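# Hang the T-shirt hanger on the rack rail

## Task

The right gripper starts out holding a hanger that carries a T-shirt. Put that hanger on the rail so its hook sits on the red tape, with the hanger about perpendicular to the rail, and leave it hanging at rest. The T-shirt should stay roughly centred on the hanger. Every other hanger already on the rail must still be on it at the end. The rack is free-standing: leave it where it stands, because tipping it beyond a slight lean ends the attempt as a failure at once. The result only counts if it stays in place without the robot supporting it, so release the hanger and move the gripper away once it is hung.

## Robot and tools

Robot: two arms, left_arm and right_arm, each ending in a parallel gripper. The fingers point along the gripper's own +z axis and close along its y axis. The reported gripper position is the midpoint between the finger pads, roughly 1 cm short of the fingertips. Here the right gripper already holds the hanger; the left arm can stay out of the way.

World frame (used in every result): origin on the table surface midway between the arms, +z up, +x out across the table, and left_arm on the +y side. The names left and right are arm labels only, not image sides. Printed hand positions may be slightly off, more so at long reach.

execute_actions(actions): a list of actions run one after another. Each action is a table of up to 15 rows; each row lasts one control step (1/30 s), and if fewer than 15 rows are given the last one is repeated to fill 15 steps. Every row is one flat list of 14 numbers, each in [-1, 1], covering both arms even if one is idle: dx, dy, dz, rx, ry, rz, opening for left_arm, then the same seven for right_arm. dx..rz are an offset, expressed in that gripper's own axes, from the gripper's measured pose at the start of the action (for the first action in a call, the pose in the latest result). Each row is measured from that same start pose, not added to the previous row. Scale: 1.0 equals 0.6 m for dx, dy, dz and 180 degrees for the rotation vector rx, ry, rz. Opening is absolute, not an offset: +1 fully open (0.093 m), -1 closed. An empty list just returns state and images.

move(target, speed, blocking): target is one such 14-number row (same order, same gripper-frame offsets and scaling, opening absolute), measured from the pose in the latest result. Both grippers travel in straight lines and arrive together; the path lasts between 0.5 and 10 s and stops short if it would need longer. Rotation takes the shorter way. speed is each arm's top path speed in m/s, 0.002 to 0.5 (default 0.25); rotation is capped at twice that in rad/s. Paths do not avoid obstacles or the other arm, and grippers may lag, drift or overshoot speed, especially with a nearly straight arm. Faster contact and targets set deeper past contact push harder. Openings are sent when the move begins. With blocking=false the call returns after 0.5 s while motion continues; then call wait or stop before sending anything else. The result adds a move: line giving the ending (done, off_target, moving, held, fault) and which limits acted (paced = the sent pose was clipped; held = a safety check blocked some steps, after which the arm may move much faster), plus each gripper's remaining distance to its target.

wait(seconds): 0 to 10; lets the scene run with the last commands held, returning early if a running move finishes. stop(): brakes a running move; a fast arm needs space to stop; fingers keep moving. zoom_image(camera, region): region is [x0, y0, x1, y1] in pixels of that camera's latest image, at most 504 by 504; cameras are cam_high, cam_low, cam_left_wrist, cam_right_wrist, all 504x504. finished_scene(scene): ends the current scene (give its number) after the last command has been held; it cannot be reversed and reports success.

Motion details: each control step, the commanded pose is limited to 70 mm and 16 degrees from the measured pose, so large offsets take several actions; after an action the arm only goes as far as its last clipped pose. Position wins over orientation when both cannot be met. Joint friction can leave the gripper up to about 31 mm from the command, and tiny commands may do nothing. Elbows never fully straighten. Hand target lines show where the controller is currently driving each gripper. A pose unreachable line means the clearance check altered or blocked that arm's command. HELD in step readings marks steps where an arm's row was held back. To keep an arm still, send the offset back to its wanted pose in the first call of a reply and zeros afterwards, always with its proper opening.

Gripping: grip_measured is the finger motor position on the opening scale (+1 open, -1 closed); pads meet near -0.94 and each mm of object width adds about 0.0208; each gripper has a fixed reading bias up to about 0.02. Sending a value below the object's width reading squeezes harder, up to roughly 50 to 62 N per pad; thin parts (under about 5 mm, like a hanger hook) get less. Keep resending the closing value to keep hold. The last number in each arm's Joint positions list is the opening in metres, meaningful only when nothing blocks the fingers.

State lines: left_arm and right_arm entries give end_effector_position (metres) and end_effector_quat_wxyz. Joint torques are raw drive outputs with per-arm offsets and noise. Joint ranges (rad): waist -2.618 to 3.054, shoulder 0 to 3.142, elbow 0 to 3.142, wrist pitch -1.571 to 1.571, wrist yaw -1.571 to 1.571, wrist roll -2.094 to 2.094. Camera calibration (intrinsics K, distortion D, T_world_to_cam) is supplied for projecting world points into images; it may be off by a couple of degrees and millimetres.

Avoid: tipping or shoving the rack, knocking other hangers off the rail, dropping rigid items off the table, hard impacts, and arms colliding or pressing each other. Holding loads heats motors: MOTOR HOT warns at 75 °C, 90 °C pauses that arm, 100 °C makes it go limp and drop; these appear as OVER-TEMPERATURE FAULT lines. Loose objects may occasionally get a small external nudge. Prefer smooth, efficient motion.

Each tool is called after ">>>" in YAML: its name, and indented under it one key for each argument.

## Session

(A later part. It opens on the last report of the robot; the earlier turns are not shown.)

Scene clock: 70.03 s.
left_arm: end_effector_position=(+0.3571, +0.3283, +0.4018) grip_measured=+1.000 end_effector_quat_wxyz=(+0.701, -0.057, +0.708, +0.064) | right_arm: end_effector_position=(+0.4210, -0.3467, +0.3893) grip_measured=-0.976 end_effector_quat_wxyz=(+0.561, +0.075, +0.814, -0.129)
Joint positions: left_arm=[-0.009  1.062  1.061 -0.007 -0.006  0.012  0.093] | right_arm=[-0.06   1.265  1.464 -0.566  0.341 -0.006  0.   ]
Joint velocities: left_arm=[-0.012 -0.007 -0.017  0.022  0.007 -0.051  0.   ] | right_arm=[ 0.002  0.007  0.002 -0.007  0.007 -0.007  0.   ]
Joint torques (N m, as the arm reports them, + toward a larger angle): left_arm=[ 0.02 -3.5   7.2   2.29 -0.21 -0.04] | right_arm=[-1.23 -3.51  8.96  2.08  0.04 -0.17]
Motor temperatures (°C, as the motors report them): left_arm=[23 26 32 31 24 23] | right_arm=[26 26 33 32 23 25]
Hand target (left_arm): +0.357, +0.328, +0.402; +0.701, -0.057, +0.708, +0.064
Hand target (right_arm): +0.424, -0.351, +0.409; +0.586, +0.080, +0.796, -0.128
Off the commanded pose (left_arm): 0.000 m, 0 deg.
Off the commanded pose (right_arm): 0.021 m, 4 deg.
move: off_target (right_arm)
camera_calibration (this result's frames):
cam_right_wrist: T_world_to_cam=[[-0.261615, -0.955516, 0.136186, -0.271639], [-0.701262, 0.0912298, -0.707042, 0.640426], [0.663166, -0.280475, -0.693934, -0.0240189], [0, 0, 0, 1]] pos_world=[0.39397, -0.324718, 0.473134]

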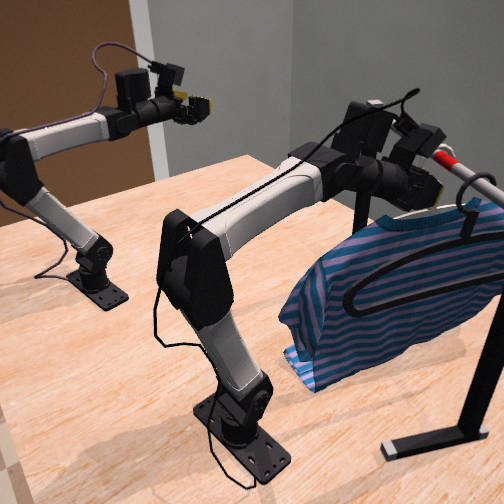

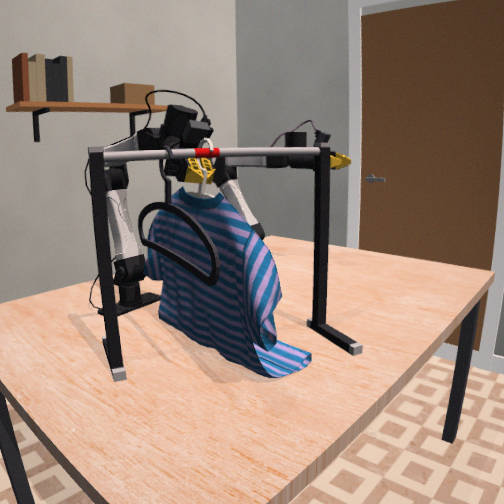

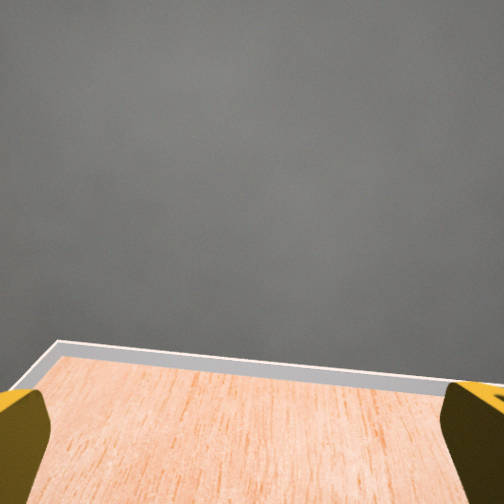

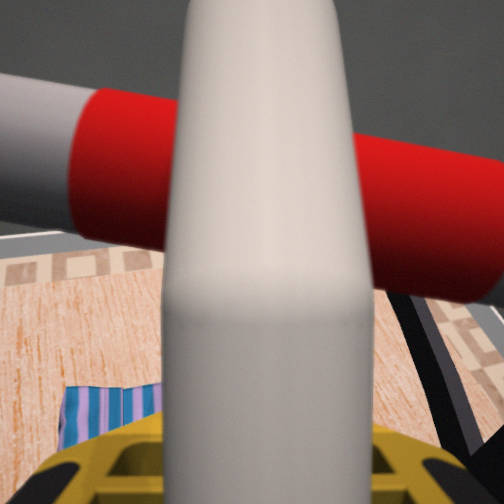

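Hook is over the tape. Lower slightly, release, back away.

>>> move:
  target: [0,0,0,0,0,0,1, 0.02,0,0.015,0,0,0,-1]
  speed: 0.02

>>> move:
  target: [0,0,0,0,0,0,1, 0,0,0,0,0,0,0.2]

>>> move:
  target: [0,0,0,0,0,0,1, -0.05,0,-0.2,0,0,0,0.2]
  speed: 0.08

>>> wait:
  seconds: 3

Scene clock: 74.20 s.
left_arm: end_effector_position=(+0.3571, +0.3283, +0.4018) grip_measured=+1.000 end_effector_quat_wxyz=(+0.701, -0.057, +0.708, +0.064) | right_arm: end_effector_position=(+0.4268, -0.3462, +0.3809) grip_measured=-0.976 end_effector_quat_wxyz=(+0.566, +0.075, +0.811, -0.127)
Joint positions: left_arm=[-0.009  1.062  1.061 -0.007 -0.006  0.012  0.093] | right_arm=[-0.06   1.265  1.417 -0.507  0.339 -0.006  0.   ]
Joint velocities: left_arm=[-0.007 -0.002 -0.002  0.007 -0.007  0.037  0.   ] | right_arm=[ 0.012  0.012 -0.012  0.022 -0.007  0.007  0.   ]
Joint torques (N m, as the arm reports them, + toward a larger angle): left_arm=[-0.29 -3.37  6.95  2.17 -0.23 -0.05] | right_arm=[-1.06 -4.67  5.49  1.81  0.   -0.12]
Motor temperatures (°C, as the motors report them): left_arm=[23 26 32 31 24 23] | right_arm=[26 26 34 32 23 25]
Hand target (left_arm): +0.357, +0.328, +0.402; +0.701, -0.057, +0.708, +0.064
Hand target (right_arm): +0.425, -0.350, +0.375; +0.561, +0.075, +0.814, -0.128
Off the commanded pose (left_arm): 0.000 m, 0 deg.
Off the commanded pose (right_arm): 0.007 m, 1 deg.
move: done
camera_calibration (this result's frames):
cam_right_wrist: T_world_to_cam=[[-0.261647, -0.95602, 0.13254, -0.267248], [-0.693373, 0.0906596, -0.714853, 0.637902], [0.671398, -0.278939, -0.686599, -0.039378], [0, 0, 0, 1]] pos_world=[0.398817, -0.32431, 0.46439]

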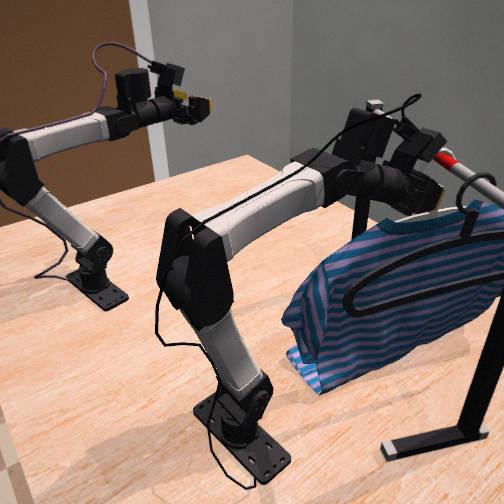

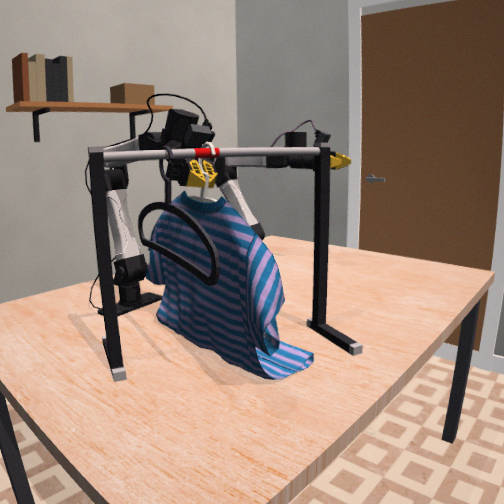

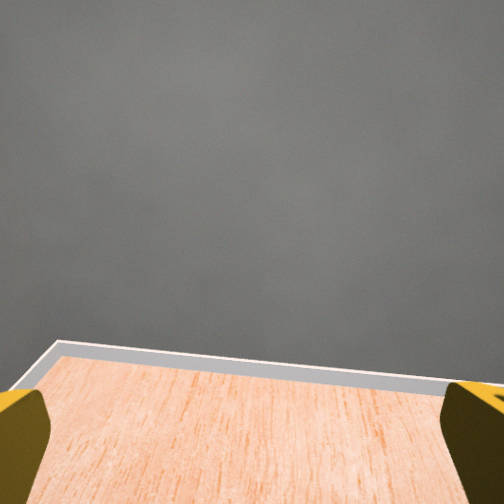

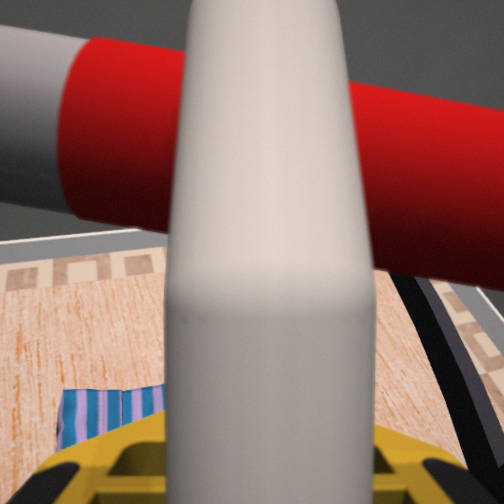

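Scene clock: 74.70 s.
left_arm: end_effector_position=(+0.3571, +0.3283, +0.4018) grip_measured=+1.000 end_effector_quat_wxyz=(+0.701, -0.057, +0.708, +0.064) | right_arm: end_effector_position=(+0.4268, -0.3462, +0.3808) grip_measured=+0.198 end_effector_quat_wxyz=(+0.566, +0.075, +0.811, -0.127)
Joint positions: left_arm=[-0.009  1.062  1.061 -0.007 -0.006  0.012  0.093] | right_arm=[-0.06   1.265  1.417 -0.508  0.339 -0.006  0.055]
Joint velocities: left_arm=[-0.017  0.007  0.002 -0.095 -0.022  0.022  0.   ] | right_arm=[ 0.002  0.002 -0.012  0.037  0.007  0.007  0.   ]
Joint torques (N m, as the arm reports them, + toward a larger angle): left_arm=[-0.32 -3.55  7.02  2.25 -0.24  0.01] | right_arm=[-0.02 -3.92  6.92  1.77  0.07 -0.08]
Motor temperatures (°C, as the motors report them): left_arm=[23 26 32 31 24 23] | right_arm=[26 26 34 32 23 25]
Hand target (left_arm): +0.357, +0.328, +0.402; +0.701, -0.057, +0.708, +0.064
Hand target (right_arm): +0.427, -0.346, +0.381; +0.566, +0.075, +0.811, -0.127
Off the commanded pose (left_arm): 0.000 m, 0 deg.
Off the commanded pose (right_arm): 0.000 m, 0 deg.
move: done
camera_calibration (this result's frames):
cam_right_wrist: T_world_to_cam=[[-0.261597, -0.956017, 0.132657, -0.267311], [-0.693645, 0.090647, -0.714591, 0.637833], [0.671136, -0.278951, -0.68685, -0.0392119], [0, 0, 0, 1]] pos_world=[0.398818, -0.32431, 0.464317]

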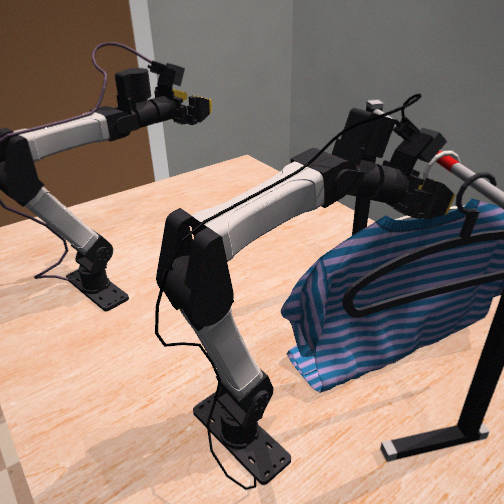

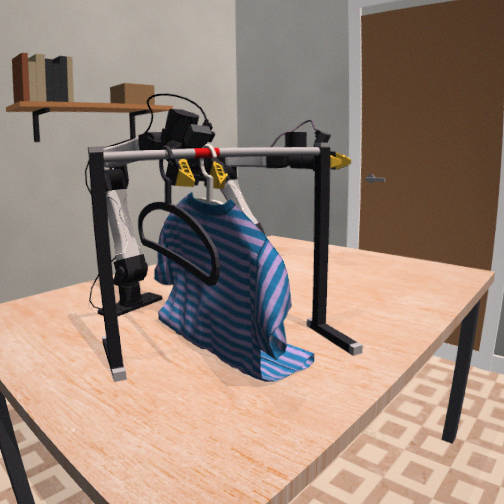

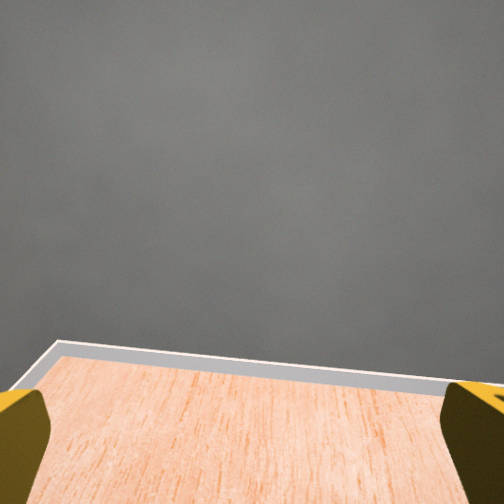

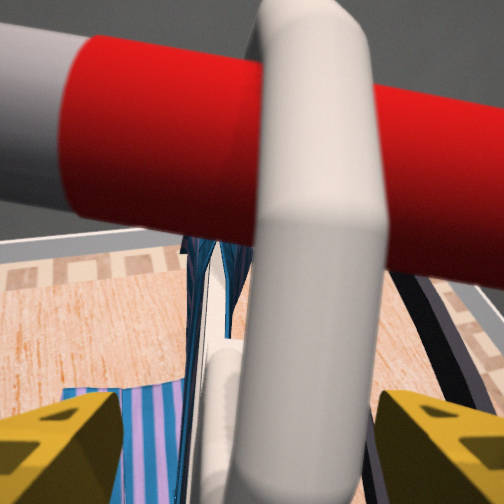

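Scene clock: 76.83 s.
left_arm: end_effector_position=(+0.3571, +0.3283, +0.4018) grip_measured=+1.000 end_effector_quat_wxyz=(+0.701, -0.057, +0.708, +0.064) | right_arm: end_effector_position=(+0.3352, -0.3107, +0.4377) grip_measured=+0.198 end_effector_quat_wxyz=(+0.553, +0.072, +0.819, -0.132)
Joint positions: left_arm=[-0.009  1.062  1.061 -0.007 -0.006  0.012  0.093] | right_arm=[ 0.194  1.144  1.667 -0.957  0.576  0.101  0.055]
Joint velocities: left_arm=[-0.007  0.027 -0.002  0.007 -0.051  0.081  0.   ] | right_arm=[-0.012  0.002 -0.002 -0.007  0.051  0.007  0.001]
Joint torques (N m, as the arm reports them, + toward a larger angle): left_arm=[-0.53 -3.54  6.92  2.24 -0.2   0.02] | right_arm=[ 0.8  -2.59  7.04  1.64  0.27 -0.07]
Motor temperatures (°C, as the motors report them): left_arm=[23 26 32 32 24 23] | right_arm=[26 26 34 32 23 25]
Hand target (left_arm): +0.357, +0.328, +0.402; +0.701, -0.057, +0.708, +0.064
Hand target (right_arm): +0.329, -0.310, +0.448; +0.565, +0.076, +0.812, -0.127
Off the commanded pose (left_arm): 0.000 m, 0 deg.
Off the commanded pose (right_arm): 0.012 m, 2 deg.
move: off_target (right_arm)
camera_calibration (this result's frames):
cam_right_wrist: T_world_to_cam=[[-0.258784, -0.954611, 0.147476, -0.271877], [-0.714755, 0.0865477, -0.693999, 0.608559], [0.649735, -0.285005, -0.70471, 0.0842939], [0, 0, 0, 1]] pos_world=[0.309845, -0.288182, 0.521837]

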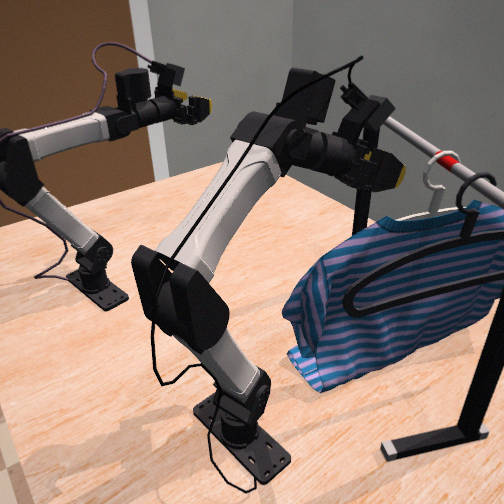

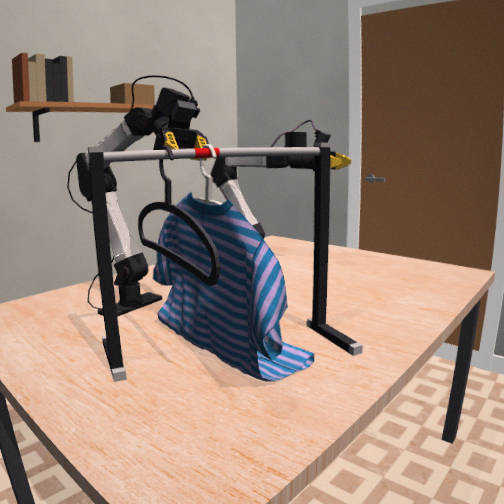

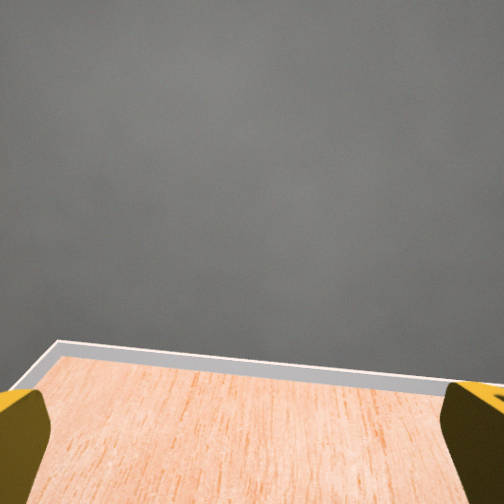

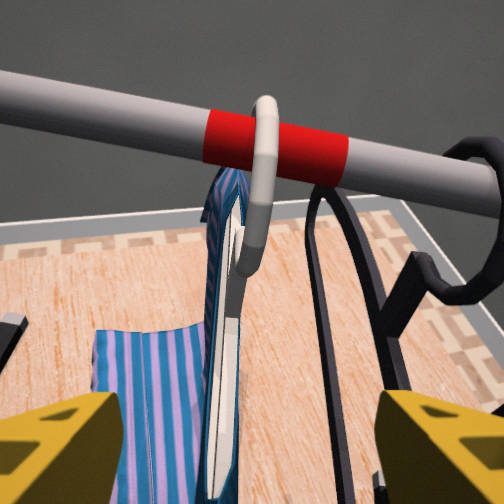

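Scene clock: 79.83 s.
left_arm: end_effector_position=(+0.3571, +0.3283, +0.4018) grip_measured=+1.000 end_effector_quat_wxyz=(+0.701, -0.057, +0.708, +0.064) | right_arm: end_effector_position=(+0.3351, -0.3109, +0.4374) grip_measured=+0.198 end_effector_quat_wxyz=(+0.553, +0.072, +0.819, -0.132)
Joint positions: left_arm=[-0.009  1.062  1.061 -0.007 -0.006  0.012  0.093] | right_arm=[ 0.194  1.144  1.667 -0.959  0.577  0.102  0.055]
Joint velocities: left_arm=[-0.007 -0.017  0.007 -0.007 -0.007 -0.066  0.   ] | right_arm=[ 0.007  0.002 -0.002  0.037 -0.022  0.007 -0.   ]
Joint torques (N m, as the arm reports them, + toward a larger angle): left_arm=[-0.21 -3.62  7.12  2.27 -0.23  0.01] | right_arm=[ 0.96 -2.58  7.16  1.63  0.25 -0.03]
Motor temperatures (°C, as the motors report them): left_arm=[23 26 32 32 24 23] | right_arm=[26 26 34 32 23 25]
Hand target (left_arm): +0.357, +0.328, +0.402; +0.701, -0.057, +0.708, +0.064
Hand target (right_arm): +0.329, -0.310, +0.448; +0.565, +0.076, +0.812, -0.127
Off the commanded pose (left_arm): 0.000 m, 0 deg.
Off the commanded pose (right_arm): 0.012 m, 2 deg.
wait: 3.00 s; at rest by 0.17 s
camera_calibration (this result's frames):
cam_right_wrist: T_world_to_cam=[[-0.259871, -0.954237, 0.147982, -0.27184], [-0.715397, 0.0873198, -0.69324, 0.608401], [0.648594, -0.286019, -0.70535, 0.0845126], [0, 0, 0, 1]] pos_world=[0.30979, -0.288353, 0.521606]

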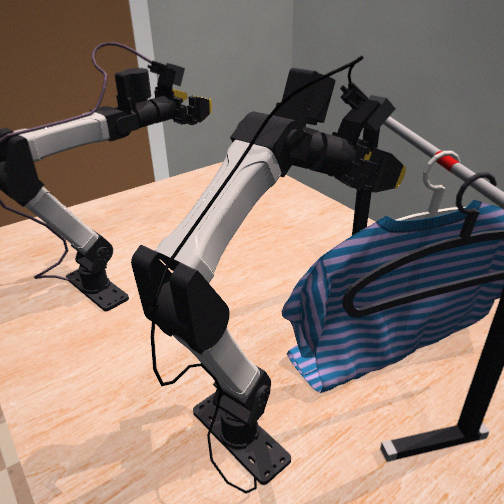

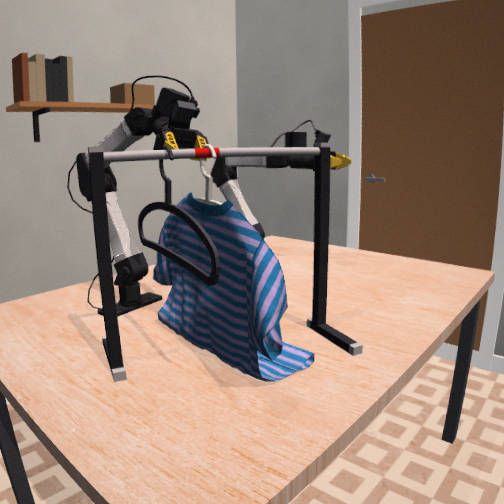

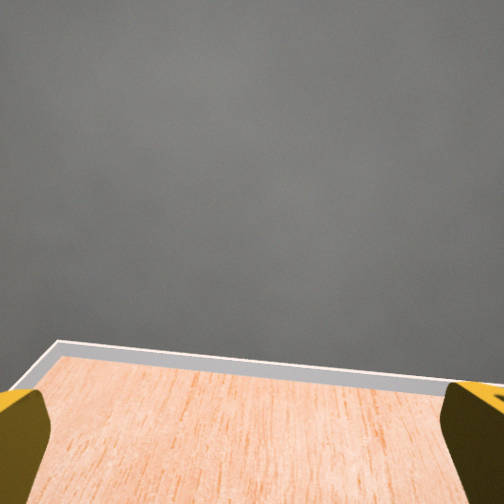

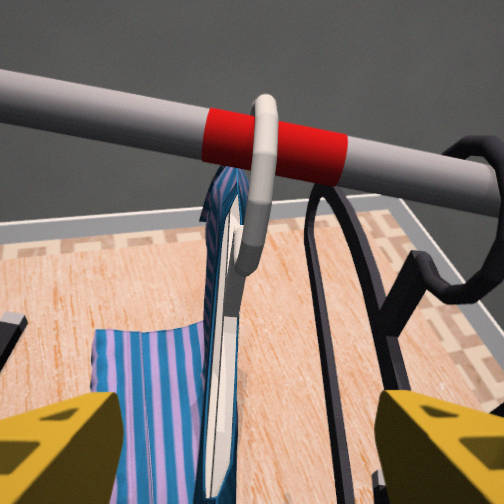

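>>> finished_scene:
  scene: 1

The scene is finished: the task was done.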